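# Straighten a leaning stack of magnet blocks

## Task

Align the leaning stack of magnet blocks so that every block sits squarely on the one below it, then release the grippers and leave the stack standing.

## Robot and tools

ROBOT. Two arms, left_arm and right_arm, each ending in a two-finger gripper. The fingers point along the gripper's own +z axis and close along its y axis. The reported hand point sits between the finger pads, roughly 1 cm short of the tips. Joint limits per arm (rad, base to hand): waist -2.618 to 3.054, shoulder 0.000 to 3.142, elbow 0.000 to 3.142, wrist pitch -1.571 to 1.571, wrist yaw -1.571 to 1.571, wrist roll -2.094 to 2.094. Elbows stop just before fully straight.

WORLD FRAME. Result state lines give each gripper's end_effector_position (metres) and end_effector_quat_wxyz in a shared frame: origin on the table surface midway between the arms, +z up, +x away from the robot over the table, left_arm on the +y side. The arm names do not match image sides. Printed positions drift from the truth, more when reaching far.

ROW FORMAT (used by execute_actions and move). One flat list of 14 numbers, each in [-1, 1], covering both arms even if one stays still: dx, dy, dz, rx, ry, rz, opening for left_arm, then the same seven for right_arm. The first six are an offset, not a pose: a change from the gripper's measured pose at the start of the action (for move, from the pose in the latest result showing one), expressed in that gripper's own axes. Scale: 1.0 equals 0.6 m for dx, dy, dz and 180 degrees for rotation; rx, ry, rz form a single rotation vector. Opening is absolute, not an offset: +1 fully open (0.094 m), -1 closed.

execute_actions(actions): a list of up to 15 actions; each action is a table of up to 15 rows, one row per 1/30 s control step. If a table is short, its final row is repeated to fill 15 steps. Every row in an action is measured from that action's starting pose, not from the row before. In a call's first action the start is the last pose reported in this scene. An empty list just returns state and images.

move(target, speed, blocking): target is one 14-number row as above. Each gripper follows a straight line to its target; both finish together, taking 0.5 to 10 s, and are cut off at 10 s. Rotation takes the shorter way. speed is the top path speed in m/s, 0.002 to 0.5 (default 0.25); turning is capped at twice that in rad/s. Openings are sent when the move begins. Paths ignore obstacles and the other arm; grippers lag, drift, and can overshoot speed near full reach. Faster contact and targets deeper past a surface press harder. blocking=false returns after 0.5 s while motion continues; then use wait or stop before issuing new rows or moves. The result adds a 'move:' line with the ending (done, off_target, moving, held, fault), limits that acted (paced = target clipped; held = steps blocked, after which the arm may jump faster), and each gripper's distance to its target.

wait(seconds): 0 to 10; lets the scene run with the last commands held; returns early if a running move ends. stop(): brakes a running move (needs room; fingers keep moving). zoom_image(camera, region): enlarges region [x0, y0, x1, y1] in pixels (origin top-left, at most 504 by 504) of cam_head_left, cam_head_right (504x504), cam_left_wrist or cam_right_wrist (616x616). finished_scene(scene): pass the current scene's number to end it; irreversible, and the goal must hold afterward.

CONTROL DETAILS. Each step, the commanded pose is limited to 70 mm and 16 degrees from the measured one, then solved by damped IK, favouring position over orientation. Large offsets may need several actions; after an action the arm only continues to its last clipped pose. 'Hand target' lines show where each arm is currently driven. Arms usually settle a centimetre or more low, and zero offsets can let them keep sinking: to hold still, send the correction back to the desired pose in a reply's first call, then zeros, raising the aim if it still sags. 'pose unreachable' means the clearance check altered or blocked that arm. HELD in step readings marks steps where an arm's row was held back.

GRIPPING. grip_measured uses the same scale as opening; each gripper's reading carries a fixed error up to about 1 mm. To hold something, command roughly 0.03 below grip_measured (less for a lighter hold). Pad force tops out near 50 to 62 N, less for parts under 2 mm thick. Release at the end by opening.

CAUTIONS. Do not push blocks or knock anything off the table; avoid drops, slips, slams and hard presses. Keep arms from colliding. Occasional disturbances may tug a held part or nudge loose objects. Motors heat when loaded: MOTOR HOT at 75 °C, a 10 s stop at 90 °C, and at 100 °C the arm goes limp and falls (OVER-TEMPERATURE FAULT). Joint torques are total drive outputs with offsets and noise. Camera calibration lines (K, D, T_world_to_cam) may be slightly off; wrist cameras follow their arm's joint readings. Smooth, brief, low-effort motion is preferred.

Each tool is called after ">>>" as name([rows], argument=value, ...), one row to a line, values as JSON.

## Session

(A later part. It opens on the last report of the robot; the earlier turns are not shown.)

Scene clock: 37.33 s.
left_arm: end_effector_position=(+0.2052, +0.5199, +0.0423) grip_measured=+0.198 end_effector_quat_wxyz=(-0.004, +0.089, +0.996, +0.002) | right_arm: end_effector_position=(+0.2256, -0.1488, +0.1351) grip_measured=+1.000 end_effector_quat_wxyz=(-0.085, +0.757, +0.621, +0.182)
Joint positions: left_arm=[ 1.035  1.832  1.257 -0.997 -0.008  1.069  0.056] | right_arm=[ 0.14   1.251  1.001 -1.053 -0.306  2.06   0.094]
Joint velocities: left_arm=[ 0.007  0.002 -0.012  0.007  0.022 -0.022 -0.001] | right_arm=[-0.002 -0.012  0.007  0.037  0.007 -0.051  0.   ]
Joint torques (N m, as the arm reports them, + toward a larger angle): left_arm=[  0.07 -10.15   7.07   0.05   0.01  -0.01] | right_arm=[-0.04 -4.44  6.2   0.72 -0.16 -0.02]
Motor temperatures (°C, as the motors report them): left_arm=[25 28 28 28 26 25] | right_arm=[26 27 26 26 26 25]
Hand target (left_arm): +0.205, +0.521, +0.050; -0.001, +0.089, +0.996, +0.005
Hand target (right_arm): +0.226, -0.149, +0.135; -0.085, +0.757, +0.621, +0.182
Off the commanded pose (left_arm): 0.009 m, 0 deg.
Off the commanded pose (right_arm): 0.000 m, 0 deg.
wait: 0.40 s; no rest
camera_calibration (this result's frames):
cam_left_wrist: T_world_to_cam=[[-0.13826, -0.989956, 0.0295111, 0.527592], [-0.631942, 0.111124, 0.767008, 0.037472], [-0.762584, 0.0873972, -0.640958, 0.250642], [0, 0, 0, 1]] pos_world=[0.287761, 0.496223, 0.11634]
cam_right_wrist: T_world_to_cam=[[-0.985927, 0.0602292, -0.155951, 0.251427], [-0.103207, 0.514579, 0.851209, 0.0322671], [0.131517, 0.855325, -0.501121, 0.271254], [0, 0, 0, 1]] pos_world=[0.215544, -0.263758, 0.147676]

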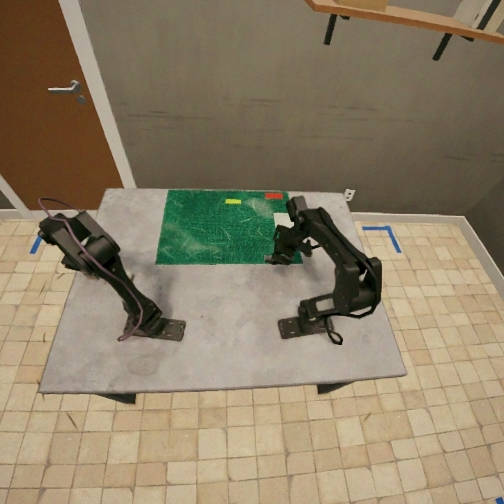

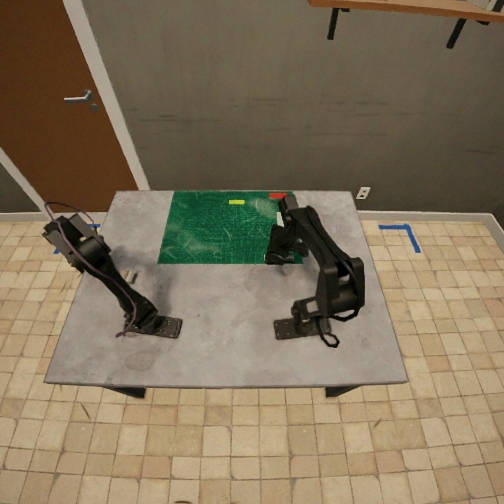

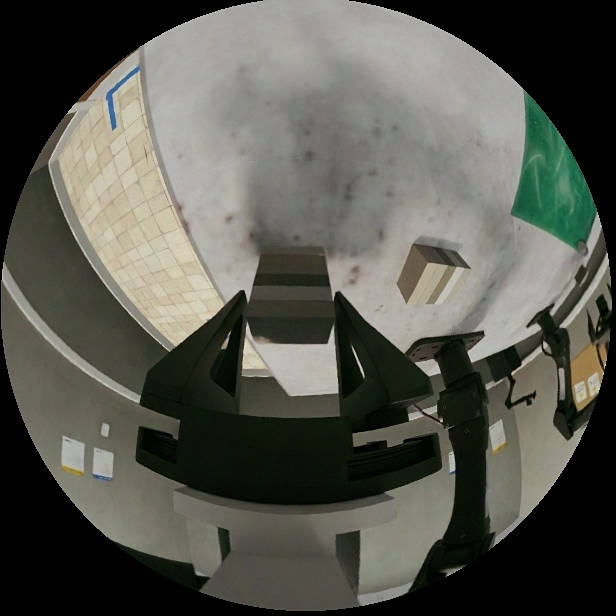

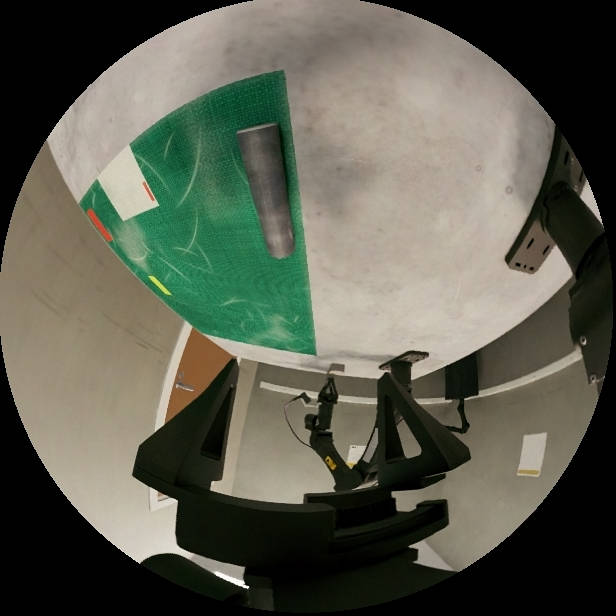

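>>> execute_actions([
  [[0,-0.003,0,0,0,0,0.16, 0,0,0,0,0,0,1],[0,-0.003,0,0,0,0,0.12, 0,0,0,0,0,0,1],[0,-0.003,0,0,0,0,0.09, 0,0,0,0,0,0,1],[0,-0.003,0,0,0,0,0.06, 0,0,0,0,0,0,1],[0,-0.003,0,0,0,0,0.04, 0,0,0,0,0,0,1],[0,-0.003,0,0,0,0,0.02, 0,0,0,0,0,0,1],[0,-0.003,0,0,0,0,0.0, 0,0,0,0,0,0,1],[0,-0.003,0,0,0,0,-0.02, 0,0,0,0,0,0,1],[0,-0.003,0,0,0,0,-0.04, 0,0,0,0,0,0,1],[0,-0.003,0,0,0,0,-0.06, 0,0,0,0,0,0,1],[0,-0.003,0,0,0,0,-0.08, 0,0,0,0,0,0,1],[0,-0.003,0,0,0,0,-0.10, 0,0,0,0,0,0,1],[0,-0.003,0,0,0,0,-0.10, 0,0,0,0,0,0,1],[0,-0.003,0,0,0,0,-0.10, 0,0,0,0,0,0,1],[0,-0.003,0,0,0,0,0.4, 0,0,0,0,0,0,1]],
])

>>> wait(seconds=0.15)

>>> move(target=[0,0,0,0,0,-0.5,0.4, 0,0,0,0,0,0,1], speed=0.5)

>>> zoom_image(camera="cam_left_wrist", region=[220, 220, 360, 360])

Scene clock: 38.60 s.
left_arm: end_effector_position=(+0.2047, +0.5192, +0.0423) grip_measured=+0.126 end_effector_quat_wxyz=(-0.005, +0.089, +0.996, +0.000) | right_arm: end_effector_position=(+0.2256, -0.1488, +0.1351) grip_measured=+1.000 end_effector_quat_wxyz=(-0.085, +0.757, +0.621, +0.182)
Joint positions: left_arm=[ 1.035  1.832  1.257 -1.    -0.008  1.069  0.053] | right_arm=[ 0.14   1.251  1.001 -1.053 -0.306  2.06   0.094]
Joint velocities: left_arm=[-0.012 -0.027  0.002 -0.022 -0.066 -0.066  0.422] | right_arm=[ 0.007 -0.027 -0.002 -0.095  0.051 -0.007  0.   ]
Joint torques (N m, as the arm reports them, + toward a larger angle): left_arm=[-0.22 -9.54  5.18  0.28 -0.03 -0.04] | right_arm=[-0.01 -4.36  6.24  0.73 -0.15 -0.04]
Motor temperatures (°C, as the motors report them): left_arm=[25 28 28 28 26 25] | right_arm=[26 27 26 26 26 25]
Hand target (left_arm): +0.205, +0.518, +0.042; -0.004, +0.089, +0.996, +0.002
Hand target (right_arm): +0.226, -0.149, +0.135; -0.085, +0.757, +0.621, +0.182
Off the commanded pose (left_arm): 0.001 m, 0 deg.
Off the commanded pose (right_arm): 0.000 m, 0 deg.
Step readings (end_effector_position):
0: left_arm (+0.2048, +0.5194, +0.0423) | right_arm (+0.2256, -0.1488, +0.1351)
1: left_arm (+0.2048, +0.5194, +0.0423) | right_arm (+0.2256, -0.1488, +0.1351)
2: left_arm (+0.2048, +0.5194, +0.0423) | right_arm (+0.2256, -0.1488, +0.1351)
4: left_arm (+0.2048, +0.5194, +0.0423) | right_arm (+0.2256, -0.1488, +0.1351)
8: left_arm (+0.2048, +0.5194, +0.0423) | right_arm (+0.2256, -0.1488, +0.1351)
15: end_effector_position above
camera_calibration (this result's frames):
cam_left_wrist: T_world_to_cam=[[-0.138193, -0.989874, 0.0324503, 0.52668], [-0.630282, 0.113171, 0.768073, 0.0357561], [-0.763968, 0.0856895, -0.639539, 0.251402], [0, 0, 0, 1]] pos_world=[0.287383, 0.495757, 0.116227]
cam_right_wrist: T_world_to_cam=[[-0.985927, 0.0602292, -0.155951, 0.251427], [-0.103207, 0.514579, 0.851209, 0.0322671], [0.131517, 0.855325, -0.501121, 0.271254], [0, 0, 0, 1]] pos_world=[0.215544, -0.263758, 0.147676]

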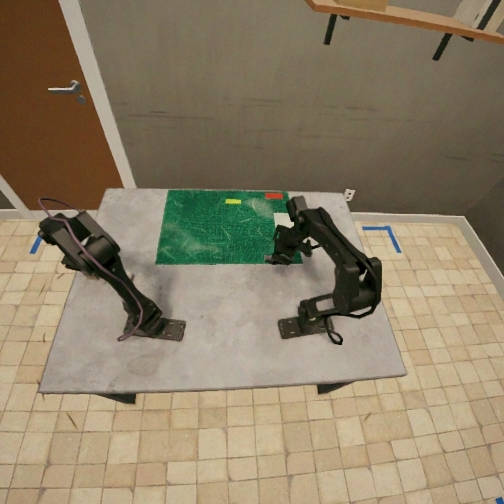

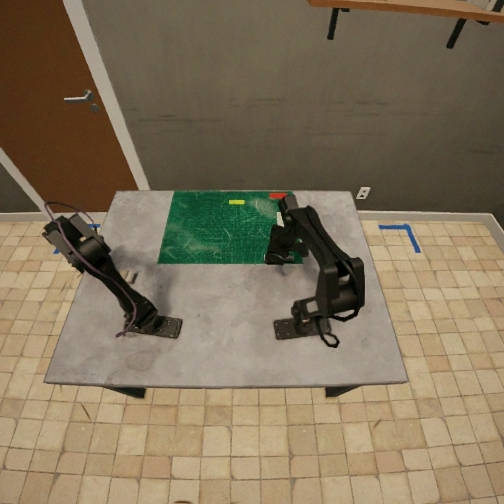

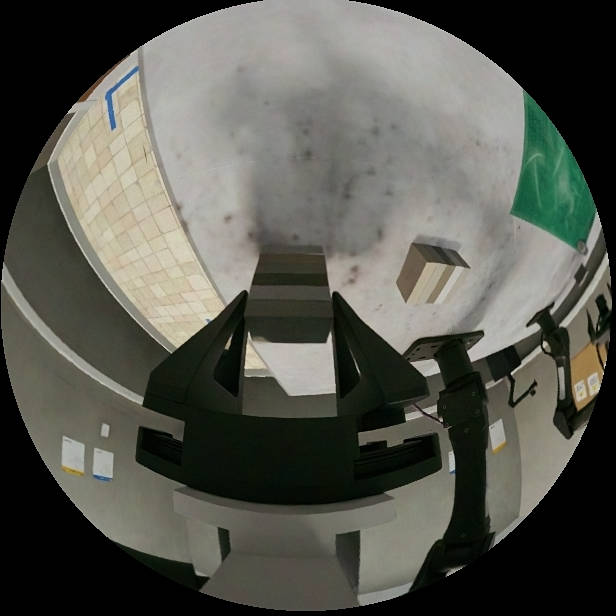

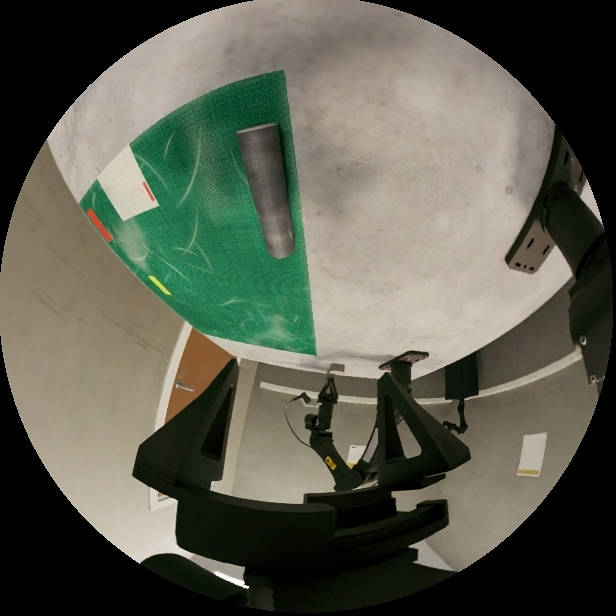

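Scene clock: 38.77 s.
left_arm: end_effector_position=(+0.2047, +0.5192, +0.0423) grip_measured=+0.398 end_effector_quat_wxyz=(-0.005, +0.089, +0.996, +0.000) | right_arm: end_effector_position=(+0.2256, -0.1488, +0.1351) grip_measured=+1.000 end_effector_quat_wxyz=(-0.085, +0.757, +0.621, +0.182)
Joint positions: left_arm=[ 1.035  1.832  1.257 -1.    -0.008  1.069  0.066] | right_arm=[ 0.14   1.251  1.001 -1.053 -0.306  2.06   0.094]
Joint velocities: left_arm=[-0.007  0.002  0.002 -0.007  0.037 -0.007  0.001] | right_arm=[ 0.002  0.002 -0.012 -0.037 -0.051  0.081  0.   ]
Joint torques (N m, as the arm reports them, + toward a larger angle): left_arm=[-0.2  -9.59  5.23  0.29  0.01 -0.05] | right_arm=[ 0.05 -4.39  6.29  0.72 -0.16 -0.04]
Motor temperatures (°C, as the motors report them): left_arm=[25 28 28 28 26 25] | right_arm=[26 27 26 27 26 25]
Hand target (left_arm): +0.205, +0.518, +0.042; -0.004, +0.089, +0.996, +0.002
Hand target (right_arm): +0.226, -0.149, +0.135; -0.085, +0.757, +0.621, +0.182
Off the commanded pose (left_arm): 0.001 m, 0 deg.
Off the commanded pose (right_arm): 0.000 m, 0 deg.
wait: 0.17 s; no rest
camera_calibration (this result's frames):
cam_left_wrist: T_world_to_cam=[[-0.138193, -0.989874, 0.0324503, 0.52668], [-0.630282, 0.113171, 0.768073, 0.0357561], [-0.763968, 0.0856895, -0.639539, 0.251402], [0, 0, 0, 1]] pos_world=[0.287383, 0.495757, 0.116227]
cam_right_wrist: T_world_to_cam=[[-0.985927, 0.0602292, -0.155951, 0.251427], [-0.103207, 0.514579, 0.851209, 0.0322671], [0.131517, 0.855325, -0.501121, 0.271254], [0, 0, 0, 1]] pos_world=[0.215544, -0.263758, 0.147676]

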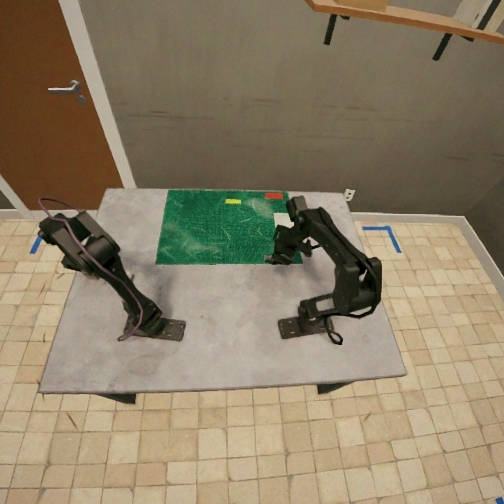

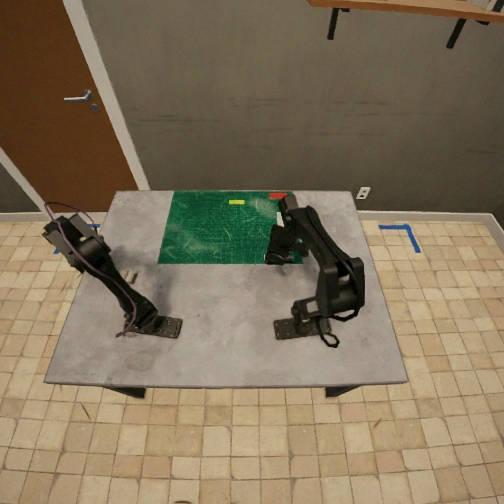

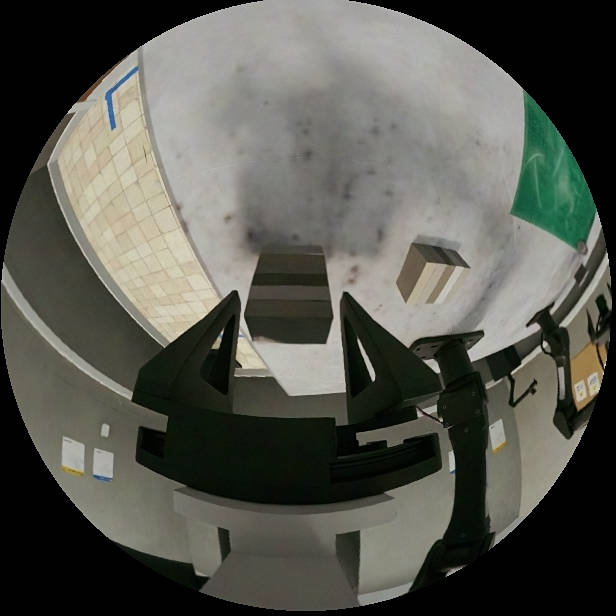

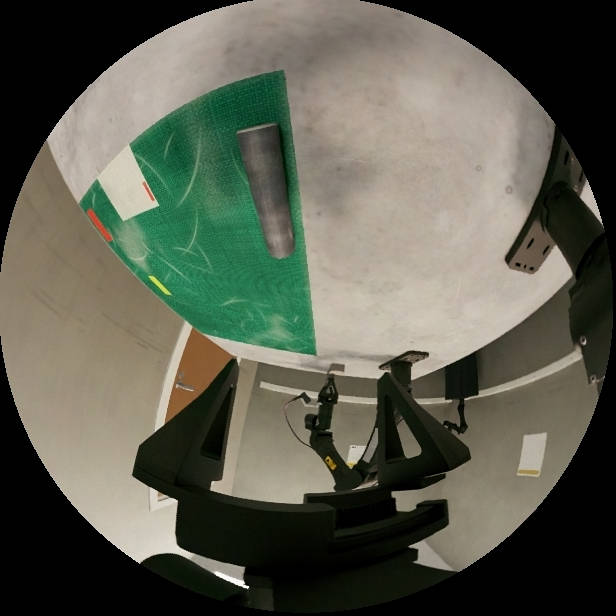

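Scene clock: 41.10 s.
left_arm: end_effector_position=(+0.2047, +0.5192, +0.0423) grip_measured=+0.398 end_effector_quat_wxyz=(+0.003, +0.638, -0.770, -0.003) | right_arm: end_effector_position=(+0.2256, -0.1488, +0.1351) grip_measured=+1.000 end_effector_quat_wxyz=(-0.085, +0.757, +0.621, +0.182)
Joint positions: left_arm=[ 1.035  1.832  1.257 -1.    -0.008 -0.494  0.066] | right_arm=[ 0.14   1.251  1.001 -1.053 -0.306  2.06   0.094]
Joint velocities: left_arm=[ 0.002 -0.002 -0.002  0.007 -0.007 -0.007 -0.   ] | right_arm=[ 0.017  0.002  0.007  0.051 -0.051 -0.022  0.   ]
Joint torques (N m, as the arm reports them, + toward a larger angle): left_arm=[ 0.02 -9.05  5.75  0.24  0.01 -0.08] | right_arm=[-0.12 -4.42  6.18  0.75 -0.12 -0.01]
Motor temperatures (°C, as the motors report them): left_arm=[25 28 28 28 26 25] | right_arm=[26 27 26 27 26 25]
Hand target (left_arm): +0.205, +0.519, +0.042; -0.003, -0.641, +0.768, +0.003
Hand target (right_arm): +0.226, -0.149, +0.135; -0.085, +0.757, +0.621, +0.182
Off the commanded pose (left_arm): 0.000 m, 0 deg.
Off the commanded pose (right_arm): 0.000 m, 0 deg.
move: done
camera_calibration (this result's frames):
cam_left_wrist: T_world_to_cam=[[0.988951, -0.146327, 0.0237568, -0.141697], [-0.112598, -0.63721, 0.762421, 0.319635], [-0.0964247, -0.756671, -0.646646, 0.552422], [0, 0, 0, 1]] pos_world=[0.229389, 0.600943, 0.116891]
cam_right_wrist: T_world_to_cam=[[-0.985927, 0.0602292, -0.155951, 0.251427], [-0.103207, 0.514579, 0.851209, 0.0322671], [0.131517, 0.855325, -0.501121, 0.271254], [0, 0, 0, 1]] pos_world=[0.215544, -0.263758, 0.147676]

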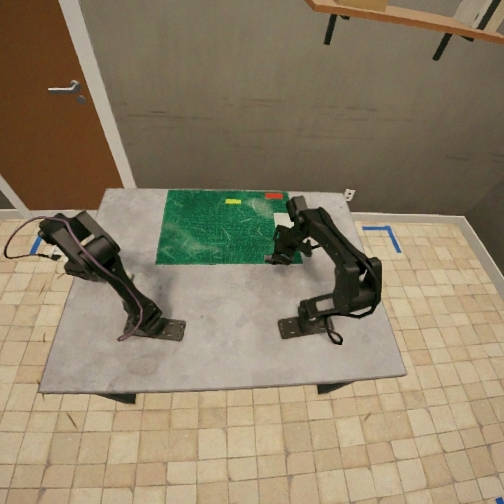

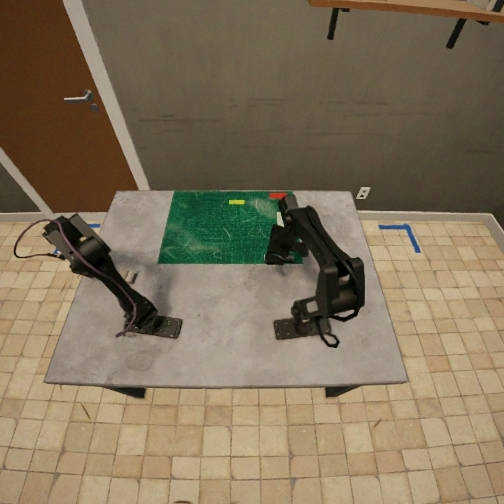

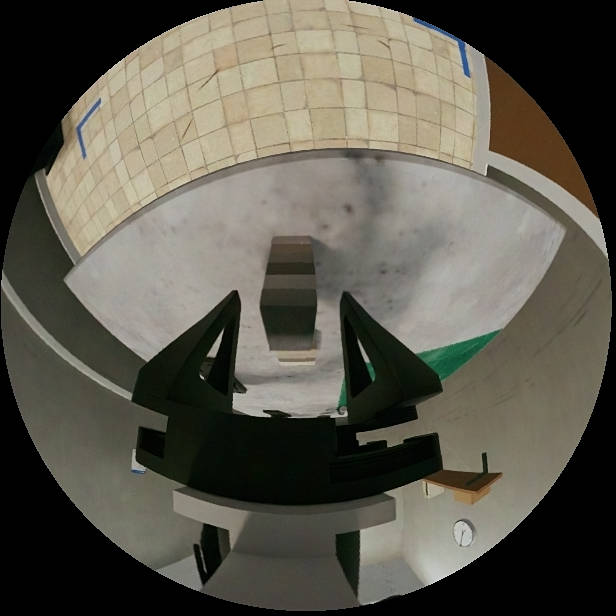

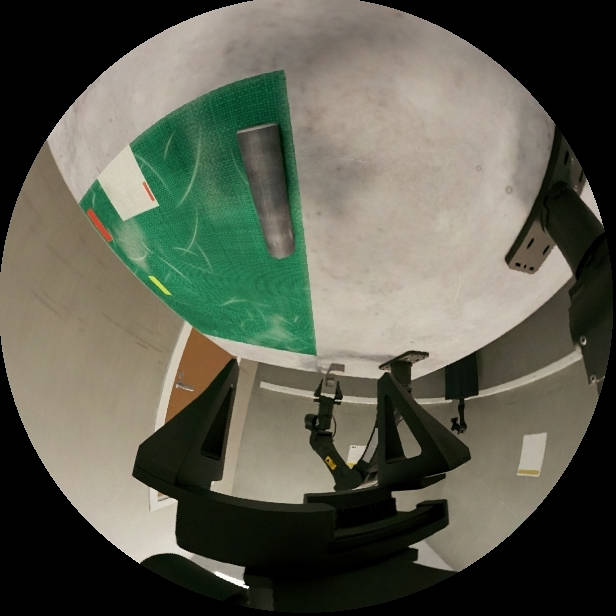

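Region (220, 220, 360, 360) of cam_left_wrist's 616x616 image, scaled by 3.600, with more detail than that image has.

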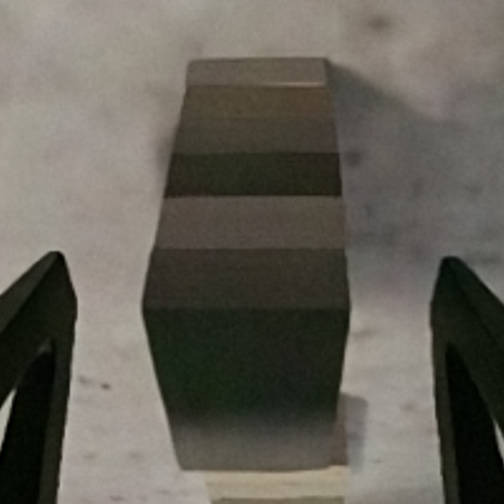

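>>> execute_actions([
  [[0,0,0,0,0,-0.003,0.2, 0,0,0,0,0,0,1],[0,0,0,0,0,-0.003,0.0, 0,0,0,0,0,0,1],[0,0,0,0,0,-0.003,-0.15, 0,0,0,0,0,0,1],[0,0,0,0,0,-0.003,-0.25, 0,0,0,0,0,0,1],[0,0,0,0,0,-0.003,-0.30, 0,0,0,0,0,0,1],[0,0,0,0,0,-0.003,-0.33, 0,0,0,0,0,0,1],[0,0,0,0,0,-0.003,-0.36, 0,0,0,0,0,0,1],[0,0,0,0,0,-0.003,-0.38, 0,0,0,0,0,0,1],[0,0,0,0,0,-0.003,-0.40, 0,0,0,0,0,0,1],[0,0,0,0,0,-0.003,-0.42, 0,0,0,0,0,0,1],[0,0,0,0,0,-0.003,-0.44, 0,0,0,0,0,0,1],[0,0,0,0,0,-0.003,-0.46, 0,0,0,0,0,0,1],[0,0,0,0,0,-0.003,-0.485, 0,0,0,0,0,0,1],[0,0,0,0,0,-0.003,-0.485, 0,0,0,0,0,0,1],[0,0,0,0,0,-0.003,-0.485, 0,0,0,0,0,0,1]],
  [[0,0,0,0,0,0,-0.3, 0,0,0,0,0,0,1],[0,0,0.003,0,0,0,-0.15, 0,0,0,0,0,0,1],[0,0,0.008,0,0,0,-0.15, 0,0,0,0,0,0,1],[0,0,0.013,0,0,0,-0.15, 0,0,0,0,0,0,1],[0,0,0.018,0,0,0,-0.15, 0,0,0,0,0,0,1],[0,0,0.023,0,0,0,-0.15, 0,0,0,0,0,0,1],[0,0,0.028,0,0,0,-0.15, 0,0,0,0,0,0,1],[0.001,0,0.033,0,0,0,-0.15, 0,0,0,0,0,0,1],[0.001,0,0.038,0,0,0,-0.15, 0,0,0,0,0,0,1],[0.002,0,0.043,0,0,0,-0.15, 0,0,0,0,0,0,1],[0.002,0,0.048,0,0,0,-0.15, 0,0,0,0,0,0,1],[0.003,0,0.053,0,0,0,-0.15, 0,0,0,0,0,0,1],[0.003,0,0.058,0,0,0,-0.15, 0,0,0,0,0,0,1],[0.003,0,0.062,0,0,0,-0.15, 0,0,0,0,0,0,1],[0.003,0,0.065,0,0,0,-0.15, 0,0,0,0,0,0,1]],
])

>>> wait(seconds=0.4)

>>> zoom_image(camera="cam_left_wrist", region=[220, 245, 360, 385])

Scene clock: 42.90 s.
left_arm: end_effector_position=(+0.2021, +0.5153, +0.0171) grip_measured=-0.152 end_effector_quat_wxyz=(+0.005, +0.640, -0.769, -0.002) | right_arm: end_effector_position=(+0.2256, -0.1488, +0.1351) grip_measured=+1.000 end_effector_quat_wxyz=(-0.085, +0.757, +0.621, +0.182)
Joint positions: left_arm=[ 1.035  1.856  1.181 -0.905 -0.005 -0.498  0.04 ] | right_arm=[ 0.14   1.251  1.001 -1.053 -0.306  2.06   0.094]
Joint velocities: left_arm=[-0.007  0.144 -0.183  0.271 -0.037  0.007  0.   ] | right_arm=[-0.002 -0.012 -0.007  0.007 -0.037  0.037  0.   ]
Joint torques (N m, as the arm reports them, + toward a larger angle): left_arm=[-0.3  -7.79  4.52  0.39  0.01 -0.06] | right_arm=[-0.04 -4.5   6.21  0.72 -0.18  0.  ]
Motor temperatures (°C, as the motors report them): left_arm=[25 28 28 28 26 25] | right_arm=[26 27 26 27 26 25]
Hand target (left_arm): +0.204, +0.516, +0.004; -0.003, -0.640, +0.769, +0.002
Hand target (right_arm): +0.226, -0.149, +0.135; -0.085, +0.757, +0.621, +0.182
Off the commanded pose (left_arm): 0.014 m, 0 deg.
Off the commanded pose (right_arm): 0.000 m, 0 deg.
Step readings (end_effector_position; steps 1 to 15: 1st action; 16 to 30: 2nd action):
0: left_arm (+0.2047, +0.5192, +0.0423) | right_arm (+0.2256, -0.1488, +0.1351)
1: left_arm (+0.2047, +0.5192, +0.0423) | right_arm (+0.2256, -0.1488, +0.1351)
2: left_arm (+0.2047, +0.5192, +0.0423) | right_arm (+0.2256, -0.1488, +0.1351)
4: left_arm (+0.2047, +0.5192, +0.0423) | right_arm (+0.2256, -0.1488, +0.1351)
8: left_arm (+0.2047, +0.5192, +0.0423) | right_arm (+0.2256, -0.1488, +0.1351)
15: left_arm (+0.2052, +0.5191, +0.0423) | right_arm (+0.2256, -0.1488, +0.1351)
16: left_arm (+0.2052, +0.5191, +0.0423) | right_arm (+0.2256, -0.1488, +0.1351)
17: left_arm (+0.2052, +0.5191, +0.0423) | right_arm (+0.2256, -0.1488, +0.1351)
19: left_arm (+0.2055, +0.5194, +0.0423) | right_arm (+0.2256, -0.1488, +0.1351)
23: left_arm (+0.2060, +0.5202, +0.0378) | right_arm (+0.2256, -0.1488, +0.1351)
30: end_effector_position above
camera_calibration (this result's frames):
cam_left_wrist: T_world_to_cam=[[0.989596, -0.14203, 0.0229827, -0.141378], [-0.108705, -0.633434, 0.766123, 0.333211], [-0.0942543, -0.76065, -0.642283, 0.534471], [0, 0, 0, 1]] pos_world=[0.226505, 0.597533, 0.0912501]
cam_right_wrist: T_world_to_cam=[[-0.985927, 0.0602292, -0.155951, 0.251427], [-0.103207, 0.514579, 0.851209, 0.0322671], [0.131517, 0.855325, -0.501121, 0.271254], [0, 0, 0, 1]] pos_world=[0.215544, -0.263758, 0.147676]

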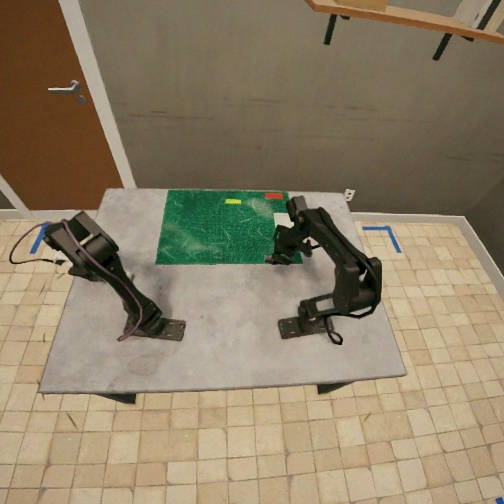

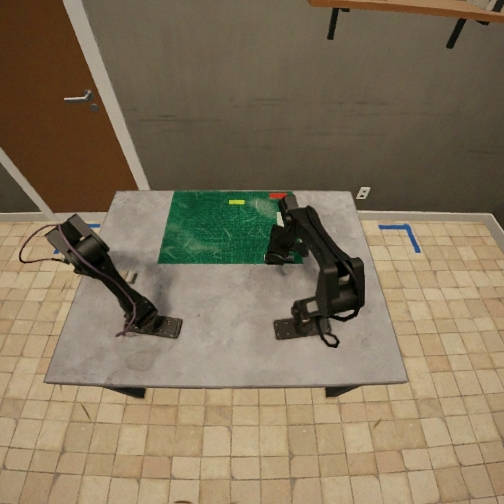

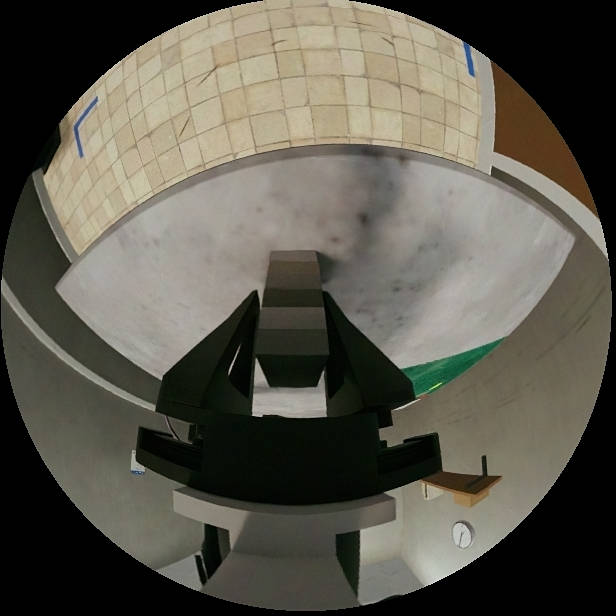

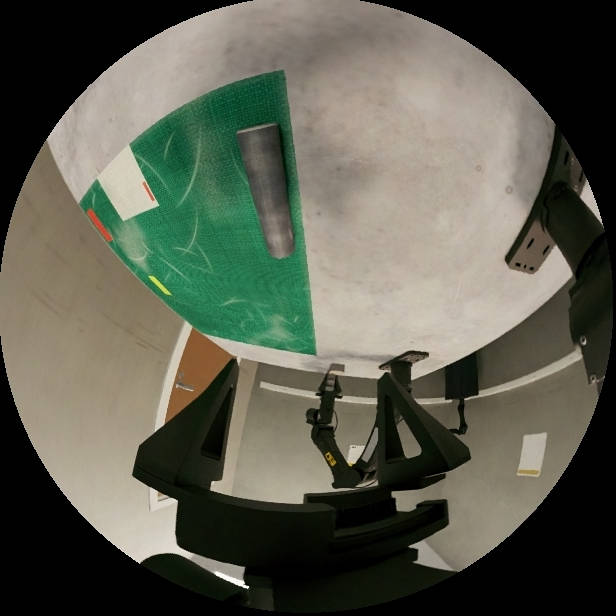

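Scene clock: 43.30 s.
left_arm: end_effector_position=(+0.2042, +0.5179, +0.0100) grip_measured=-0.152 end_effector_quat_wxyz=(-0.000, +0.640, -0.769, -0.003) | right_arm: end_effector_position=(+0.2256, -0.1488, +0.1351) grip_measured=+1.000 end_effector_quat_wxyz=(-0.085, +0.757, +0.621, +0.182)
Joint positions: left_arm=[ 1.035  1.87   1.168 -0.867 -0.005 -0.498  0.04 ] | right_arm=[ 0.14   1.251  1.001 -1.053 -0.306  2.06   0.094]
Joint velocities: left_arm=[-0.012  0.007 -0.017 -0.022 -0.007 -0.037 -0.   ] | right_arm=[-0.012 -0.007 -0.012 -0.081 -0.007  0.007  0.   ]
Joint torques (N m, as the arm reports them, + toward a larger angle): left_arm=[-0.31 -8.27  4.58  0.39  0.01 -0.06] | right_arm=[ 0.01 -4.51  6.32  0.73 -0.15 -0.02]
Motor temperatures (°C, as the motors report them): left_arm=[25 28 28 28 26 25] | right_arm=[26 27 26 27 26 25]
Hand target (left_arm): +0.204, +0.516, +0.004; -0.003, -0.640, +0.769, +0.002
Hand target (right_arm): +0.226, -0.149, +0.135; -0.085, +0.757, +0.621, +0.182
Off the commanded pose (left_arm): 0.007 m, 0 deg.
Off the commanded pose (right_arm): 0.000 m, 0 deg.
wait: 0.40 s; no rest
camera_calibration (this result's frames):
cam_left_wrist: T_world_to_cam=[[0.989416, -0.142252, 0.0286537, -0.14286], [-0.11402, -0.639992, 0.759875, 0.345142], [-0.0897554, -0.755099, -0.649438, 0.52836], [0, 0, 0, 1]] pos_world=[0.228124, 0.599531, 0.0849657]
cam_right_wrist: T_world_to_cam=[[-0.985927, 0.0602292, -0.155951, 0.251427], [-0.103207, 0.514579, 0.851209, 0.0322671], [0.131517, 0.855325, -0.501121, 0.271254], [0, 0, 0, 1]] pos_world=[0.215544, -0.263758, 0.147676]

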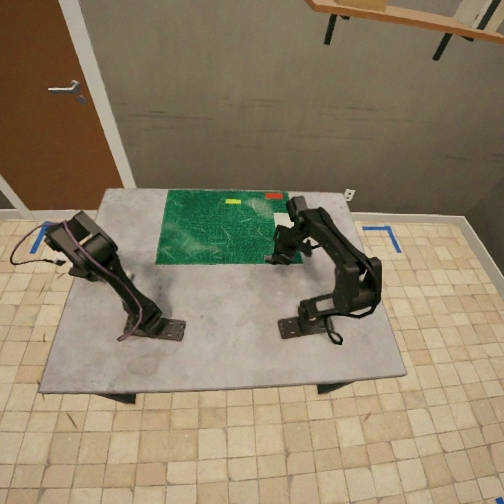

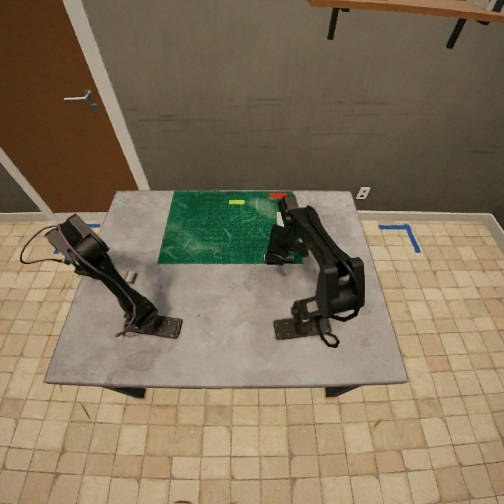

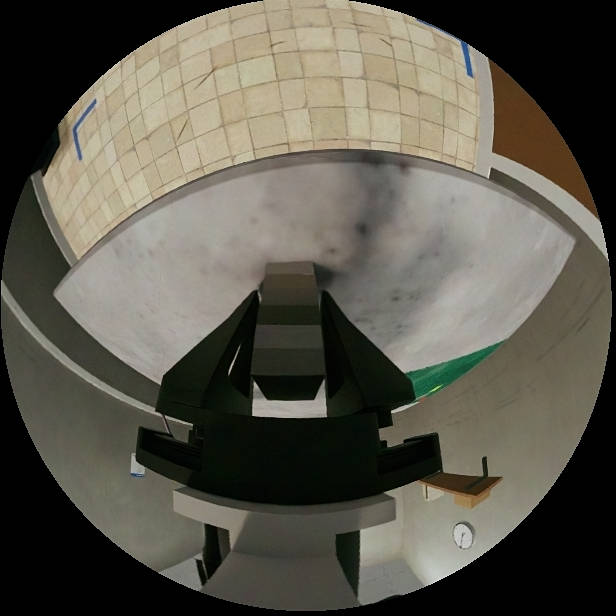

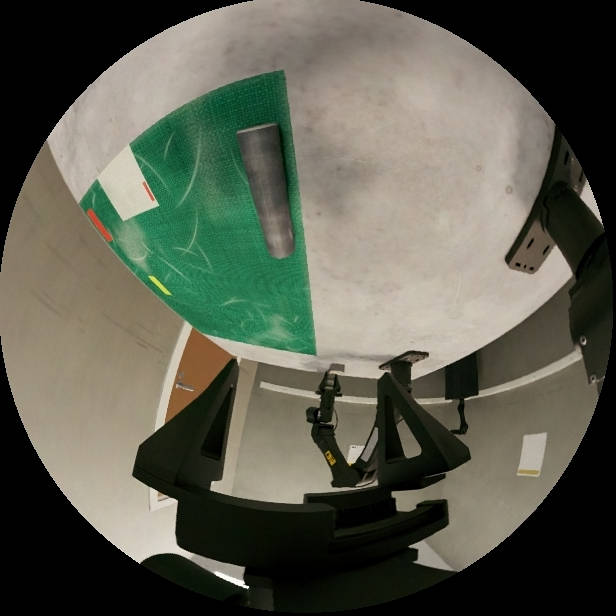

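Region (220, 245, 360, 385) of cam_left_wrist's 616x616 image, scaled by 3.600, with more detail than that image has.

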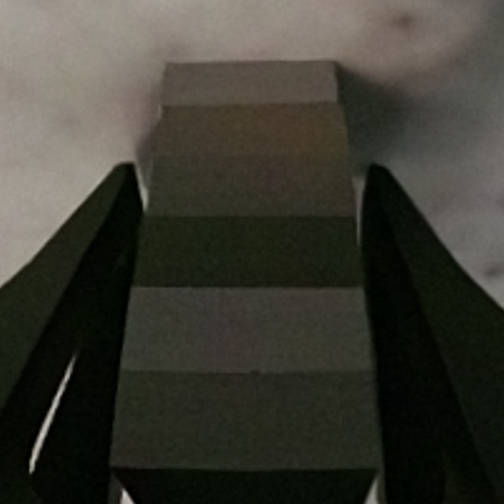

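>>> execute_actions([
  [[0,0,0,0,0,0,-0.22, 0,0,0,0,0,0,1],[0,0,0,0,0,0,-0.28, 0,0,0,0,0,0,1],[0,0,0,0,0,0,-0.32, 0,0,0,0,0,0,1],[0,0,0,0,0,0,-0.35, 0,0,0,0,0,0,1],[0,0,0,0,0,0,-0.37, 0,0,0,0,0,0,1],[0,0,0,0,0,0,-0.39, 0,0,0,0,0,0,1],[0,0,0,0,0,0,-0.41, 0,0,0,0,0,0,1],[0,0,0,0,0,0,-0.43, 0,0,0,0,0,0,1],[0,0,0,0,0,0,-0.45, 0,0,0,0,0,0,1],[0,0,0,0,0,0,-0.47, 0,0,0,0,0,0,1],[0,0,0,0,0,0,-0.49, 0,0,0,0,0,0,1],[0,0,0,0,0,0,-0.49, 0,0,0,0,0,0,1],[0,0,0,0,0,0,-0.49, 0,0,0,0,0,0,1],[0,0,0,0,0,0,-0.2, 0,0,0,0,0,0,1],[0,0,0,0,0,0,0.4, 0,0,0,0,0,0,1]],
])

>>> zoom_image(camera="cam_left_wrist", region=[245, 250, 335, 340])

Scene clock: 44.20 s.
left_arm: end_effector_position=(+0.2049, +0.5183, +0.0100) grip_measured=-0.062 end_effector_quat_wxyz=(-0.002, +0.640, -0.769, -0.002) | right_arm: end_effector_position=(+0.2256, -0.1488, +0.1351) grip_measured=+1.000 end_effector_quat_wxyz=(-0.085, +0.757, +0.621, +0.182)
Joint positions: left_arm=[ 1.035  1.87   1.168 -0.864 -0.004 -0.498  0.044] | right_arm=[ 0.14   1.251  1.001 -1.053 -0.306  2.06   0.094]
Joint velocities: left_arm=[-0.002 -0.017 -0.002 -0.037 -0.022 -0.095  0.421] | right_arm=[-0.002 -0.002 -0.007 -0.066  0.037  0.051  0.   ]
Joint torques (N m, as the arm reports them, + toward a larger angle): left_arm=[ 0.02 -9.11  5.45  0.23 -0.01  0.01] | right_arm=[ 0.09 -4.43  6.22  0.74 -0.16 -0.03]
Motor temperatures (°C, as the motors report them): left_arm=[25 28 28 28 26 25] | right_arm=[26 27 26 27 26 25]
Hand target (left_arm): +0.204, +0.518, +0.010; +0.000, -0.640, +0.769, +0.003
Hand target (right_arm): +0.226, -0.149, +0.135; -0.085, +0.757, +0.621, +0.182
Off the commanded pose (left_arm): 0.001 m, 0 deg.
Off the commanded pose (right_arm): 0.000 m, 0 deg.
Step readings (end_effector_position):
0: left_arm (+0.2046, +0.5184, +0.0100) | right_arm (+0.2256, -0.1488, +0.1351)
1: left_arm (+0.2046, +0.5184, +0.0100) | right_arm (+0.2256, -0.1488, +0.1351)
2: left_arm (+0.2046, +0.5184, +0.0100) | right_arm (+0.2256, -0.1488, +0.1351)
4: left_arm (+0.2046, +0.5184, +0.0100) | right_arm (+0.2256, -0.1488, +0.1351)
8: left_arm (+0.2048, +0.5182, +0.0100) | right_arm (+0.2256, -0.1488, +0.1351)
15: end_effector_position above
camera_calibration (this result's frames):
cam_left_wrist: T_world_to_cam=[[0.989322, -0.142298, 0.031527, -0.143467], [-0.116382, -0.641062, 0.758614, 0.34654], [-0.0877385, -0.754182, -0.650778, 0.527863], [0, 0, 0, 1]] pos_world=[0.22858, 0.599843, 0.0851549]
cam_right_wrist: T_world_to_cam=[[-0.985927, 0.0602292, -0.155951, 0.251427], [-0.103207, 0.514579, 0.851209, 0.0322671], [0.131517, 0.855325, -0.501121, 0.271254], [0, 0, 0, 1]] pos_world=[0.215544, -0.263758, 0.147676]

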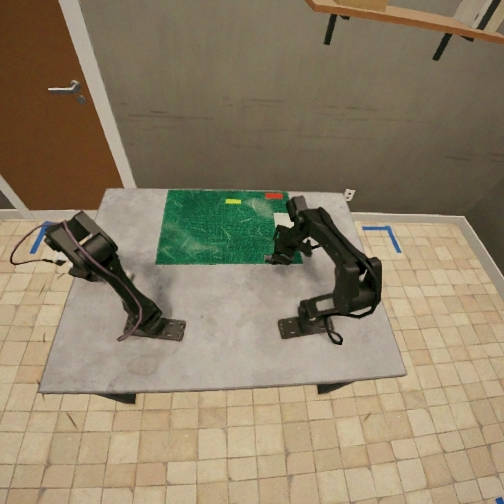

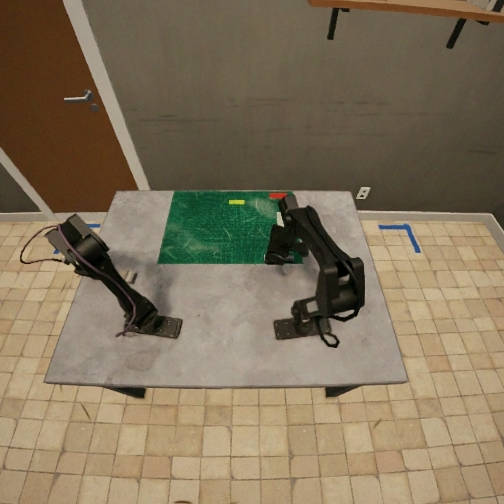

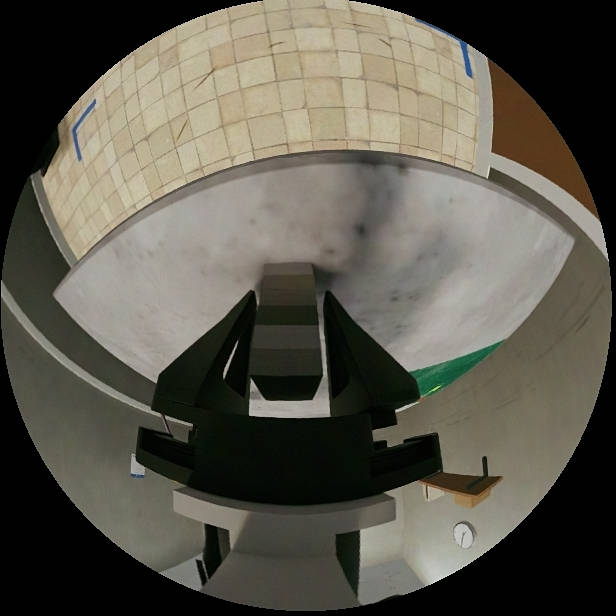

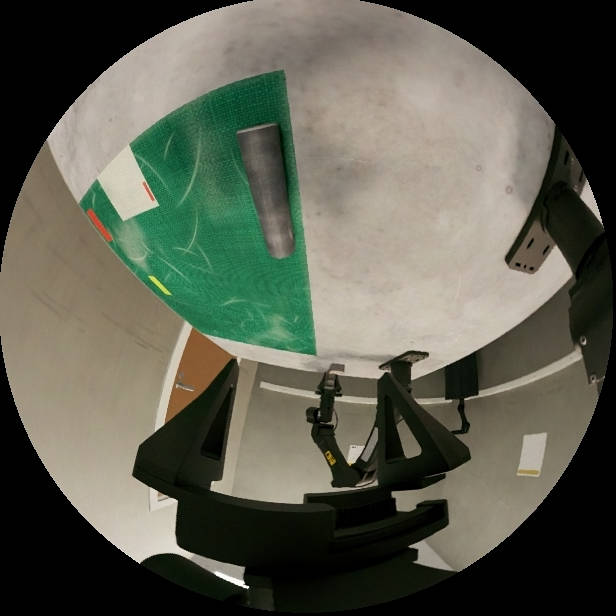

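Region (245, 250, 335, 340) of cam_left_wrist's 616x616 image, scaled by 5.600, with more detail than that image has.

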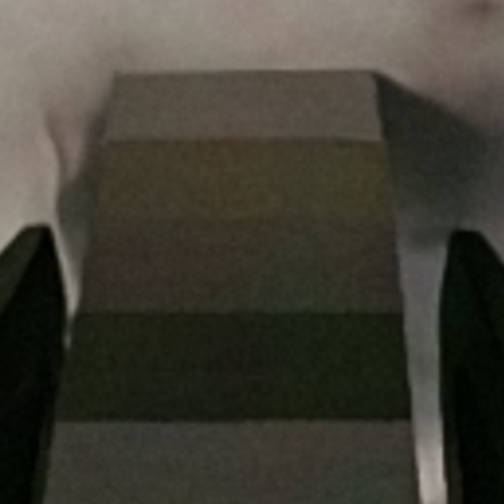

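>>> execute_actions([
  [[-0.004,0,0,0,0,0,0.0, 0,0,0,0,0,0,1],[-0.008,0,0,0,0,0,-0.1, 0,0,0,0,0,0,1],[-0.012,0,0,0,0,0,-0.1, 0,0,0,0,0,0,1],[-0.016,0,0,0,0,0,-0.1, 0,0,0,0,0,0,1],[-0.02,0,0,0,0,0,-0.1, 0,0,0,0,0,0,1],[-0.024,0,0,0,0,0,-0.1, 0,0,0,0,0,0,1],[-0.028,0,0,0,0,0,-0.1, 0,0,0,0,0,0,1],[-0.03,0,0,0,0,0,-0.1, 0,0,0,0,0,0,1]],
])

>>> zoom_image(camera="cam_left_wrist", region=[230, 260, 350, 380])

Scene clock: 45.23 s.
left_arm: end_effector_position=(+0.2085, +0.5334, +0.0107) grip_measured=-0.098 end_effector_quat_wxyz=(-0.007, +0.640, -0.768, -0.003) | right_arm: end_effector_position=(+0.2256, -0.1488, +0.1351) grip_measured=+1.000 end_effector_quat_wxyz=(-0.085, +0.757, +0.621, +0.182)
Joint positions: left_arm=[ 1.054  1.908  1.223 -0.87  -0.004 -0.48   0.042] | right_arm=[ 0.14   1.251  1.001 -1.053 -0.306  2.06   0.094]
Joint velocities: left_arm=[ 0.002  0.002 -0.007  0.022  0.007 -0.022  0.   ] | right_arm=[-0.002 -0.007 -0.022 -0.037  0.007  0.022  0.   ]
Joint torques (N m, as the arm reports them, + toward a larger angle): left_arm=[ 0.54 -8.1   7.27  0.13  0.03  0.03] | right_arm=[ 0.13 -4.37  6.31  0.75 -0.13  0.  ]
Motor temperatures (°C, as the motors report them): left_arm=[25 28 28 28 26 25] | right_arm=[26 27 26 27 26 25]
Hand target (left_arm): +0.208, +0.536, +0.010; +0.002, -0.640, +0.769, +0.002
Hand target (right_arm): +0.226, -0.149, +0.135; -0.085, +0.757, +0.621, +0.182
Off the commanded pose (left_arm): 0.003 m, 1 deg.
Off the commanded pose (right_arm): 0.000 m, 0 deg.
Step readings (end_effector_position):
0: left_arm (+0.2049, +0.5183, +0.0100) | right_arm (+0.2256, -0.1488, +0.1351)
1: left_arm (+0.2049, +0.5183, +0.0100) | right_arm (+0.2256, -0.1488, +0.1351)
2: left_arm (+0.2049, +0.5183, +0.0100) | right_arm (+0.2256, -0.1488, +0.1351)
4: left_arm (+0.2050, +0.5186, +0.0101) | right_arm (+0.2256, -0.1488, +0.1351)
8: left_arm (+0.2082, +0.5280, +0.0109) | right_arm (+0.2256, -0.1488, +0.1351)
15: end_effector_position above
camera_calibration (this result's frames):
cam_left_wrist: T_world_to_cam=[[0.989362, -0.140709, 0.0369237, -0.145801], [-0.120215, -0.647874, 0.752202, 0.36059], [-0.0819196, -0.748639, -0.657897, 0.535922], [0, 0, 0, 1]] pos_world=[0.2315, 0.614314, 0.0867291]
cam_right_wrist: T_world_to_cam=[[-0.985927, 0.0602292, -0.155951, 0.251427], [-0.103207, 0.514579, 0.851209, 0.0322671], [0.131517, 0.855325, -0.501121, 0.271254], [0, 0, 0, 1]] pos_world=[0.215544, -0.263758, 0.147676]

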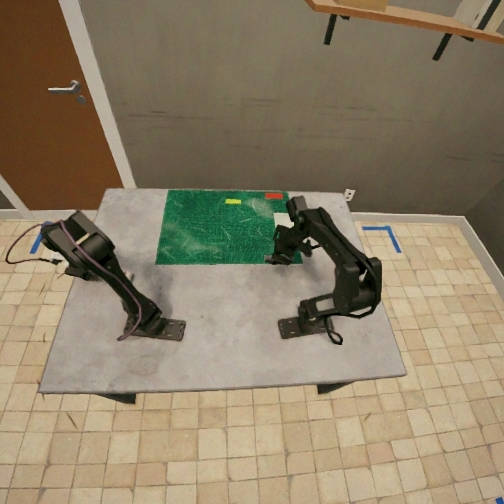

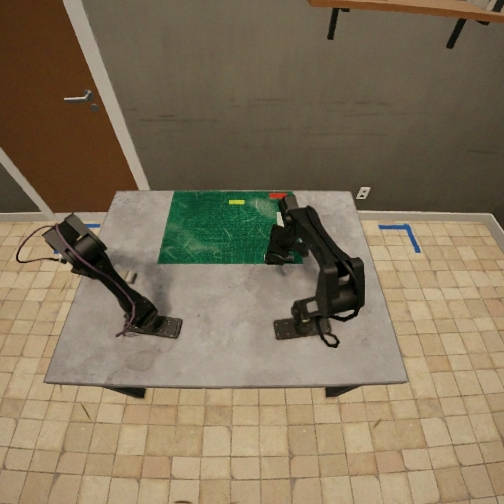

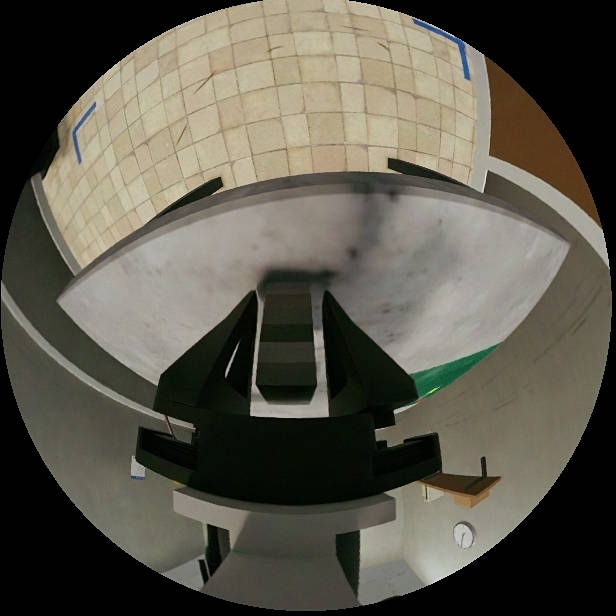

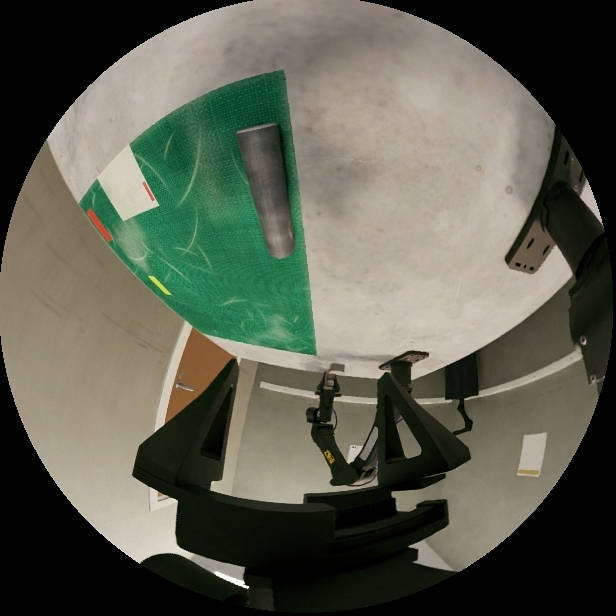

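Region (230, 260, 350, 380) of cam_left_wrist's 616x616 image, scaled by 4.200, with more detail than that image has.

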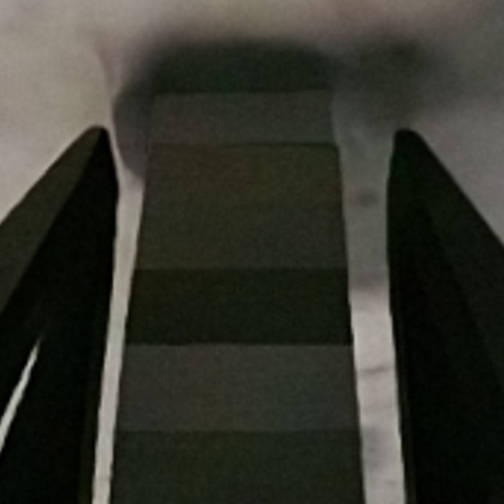

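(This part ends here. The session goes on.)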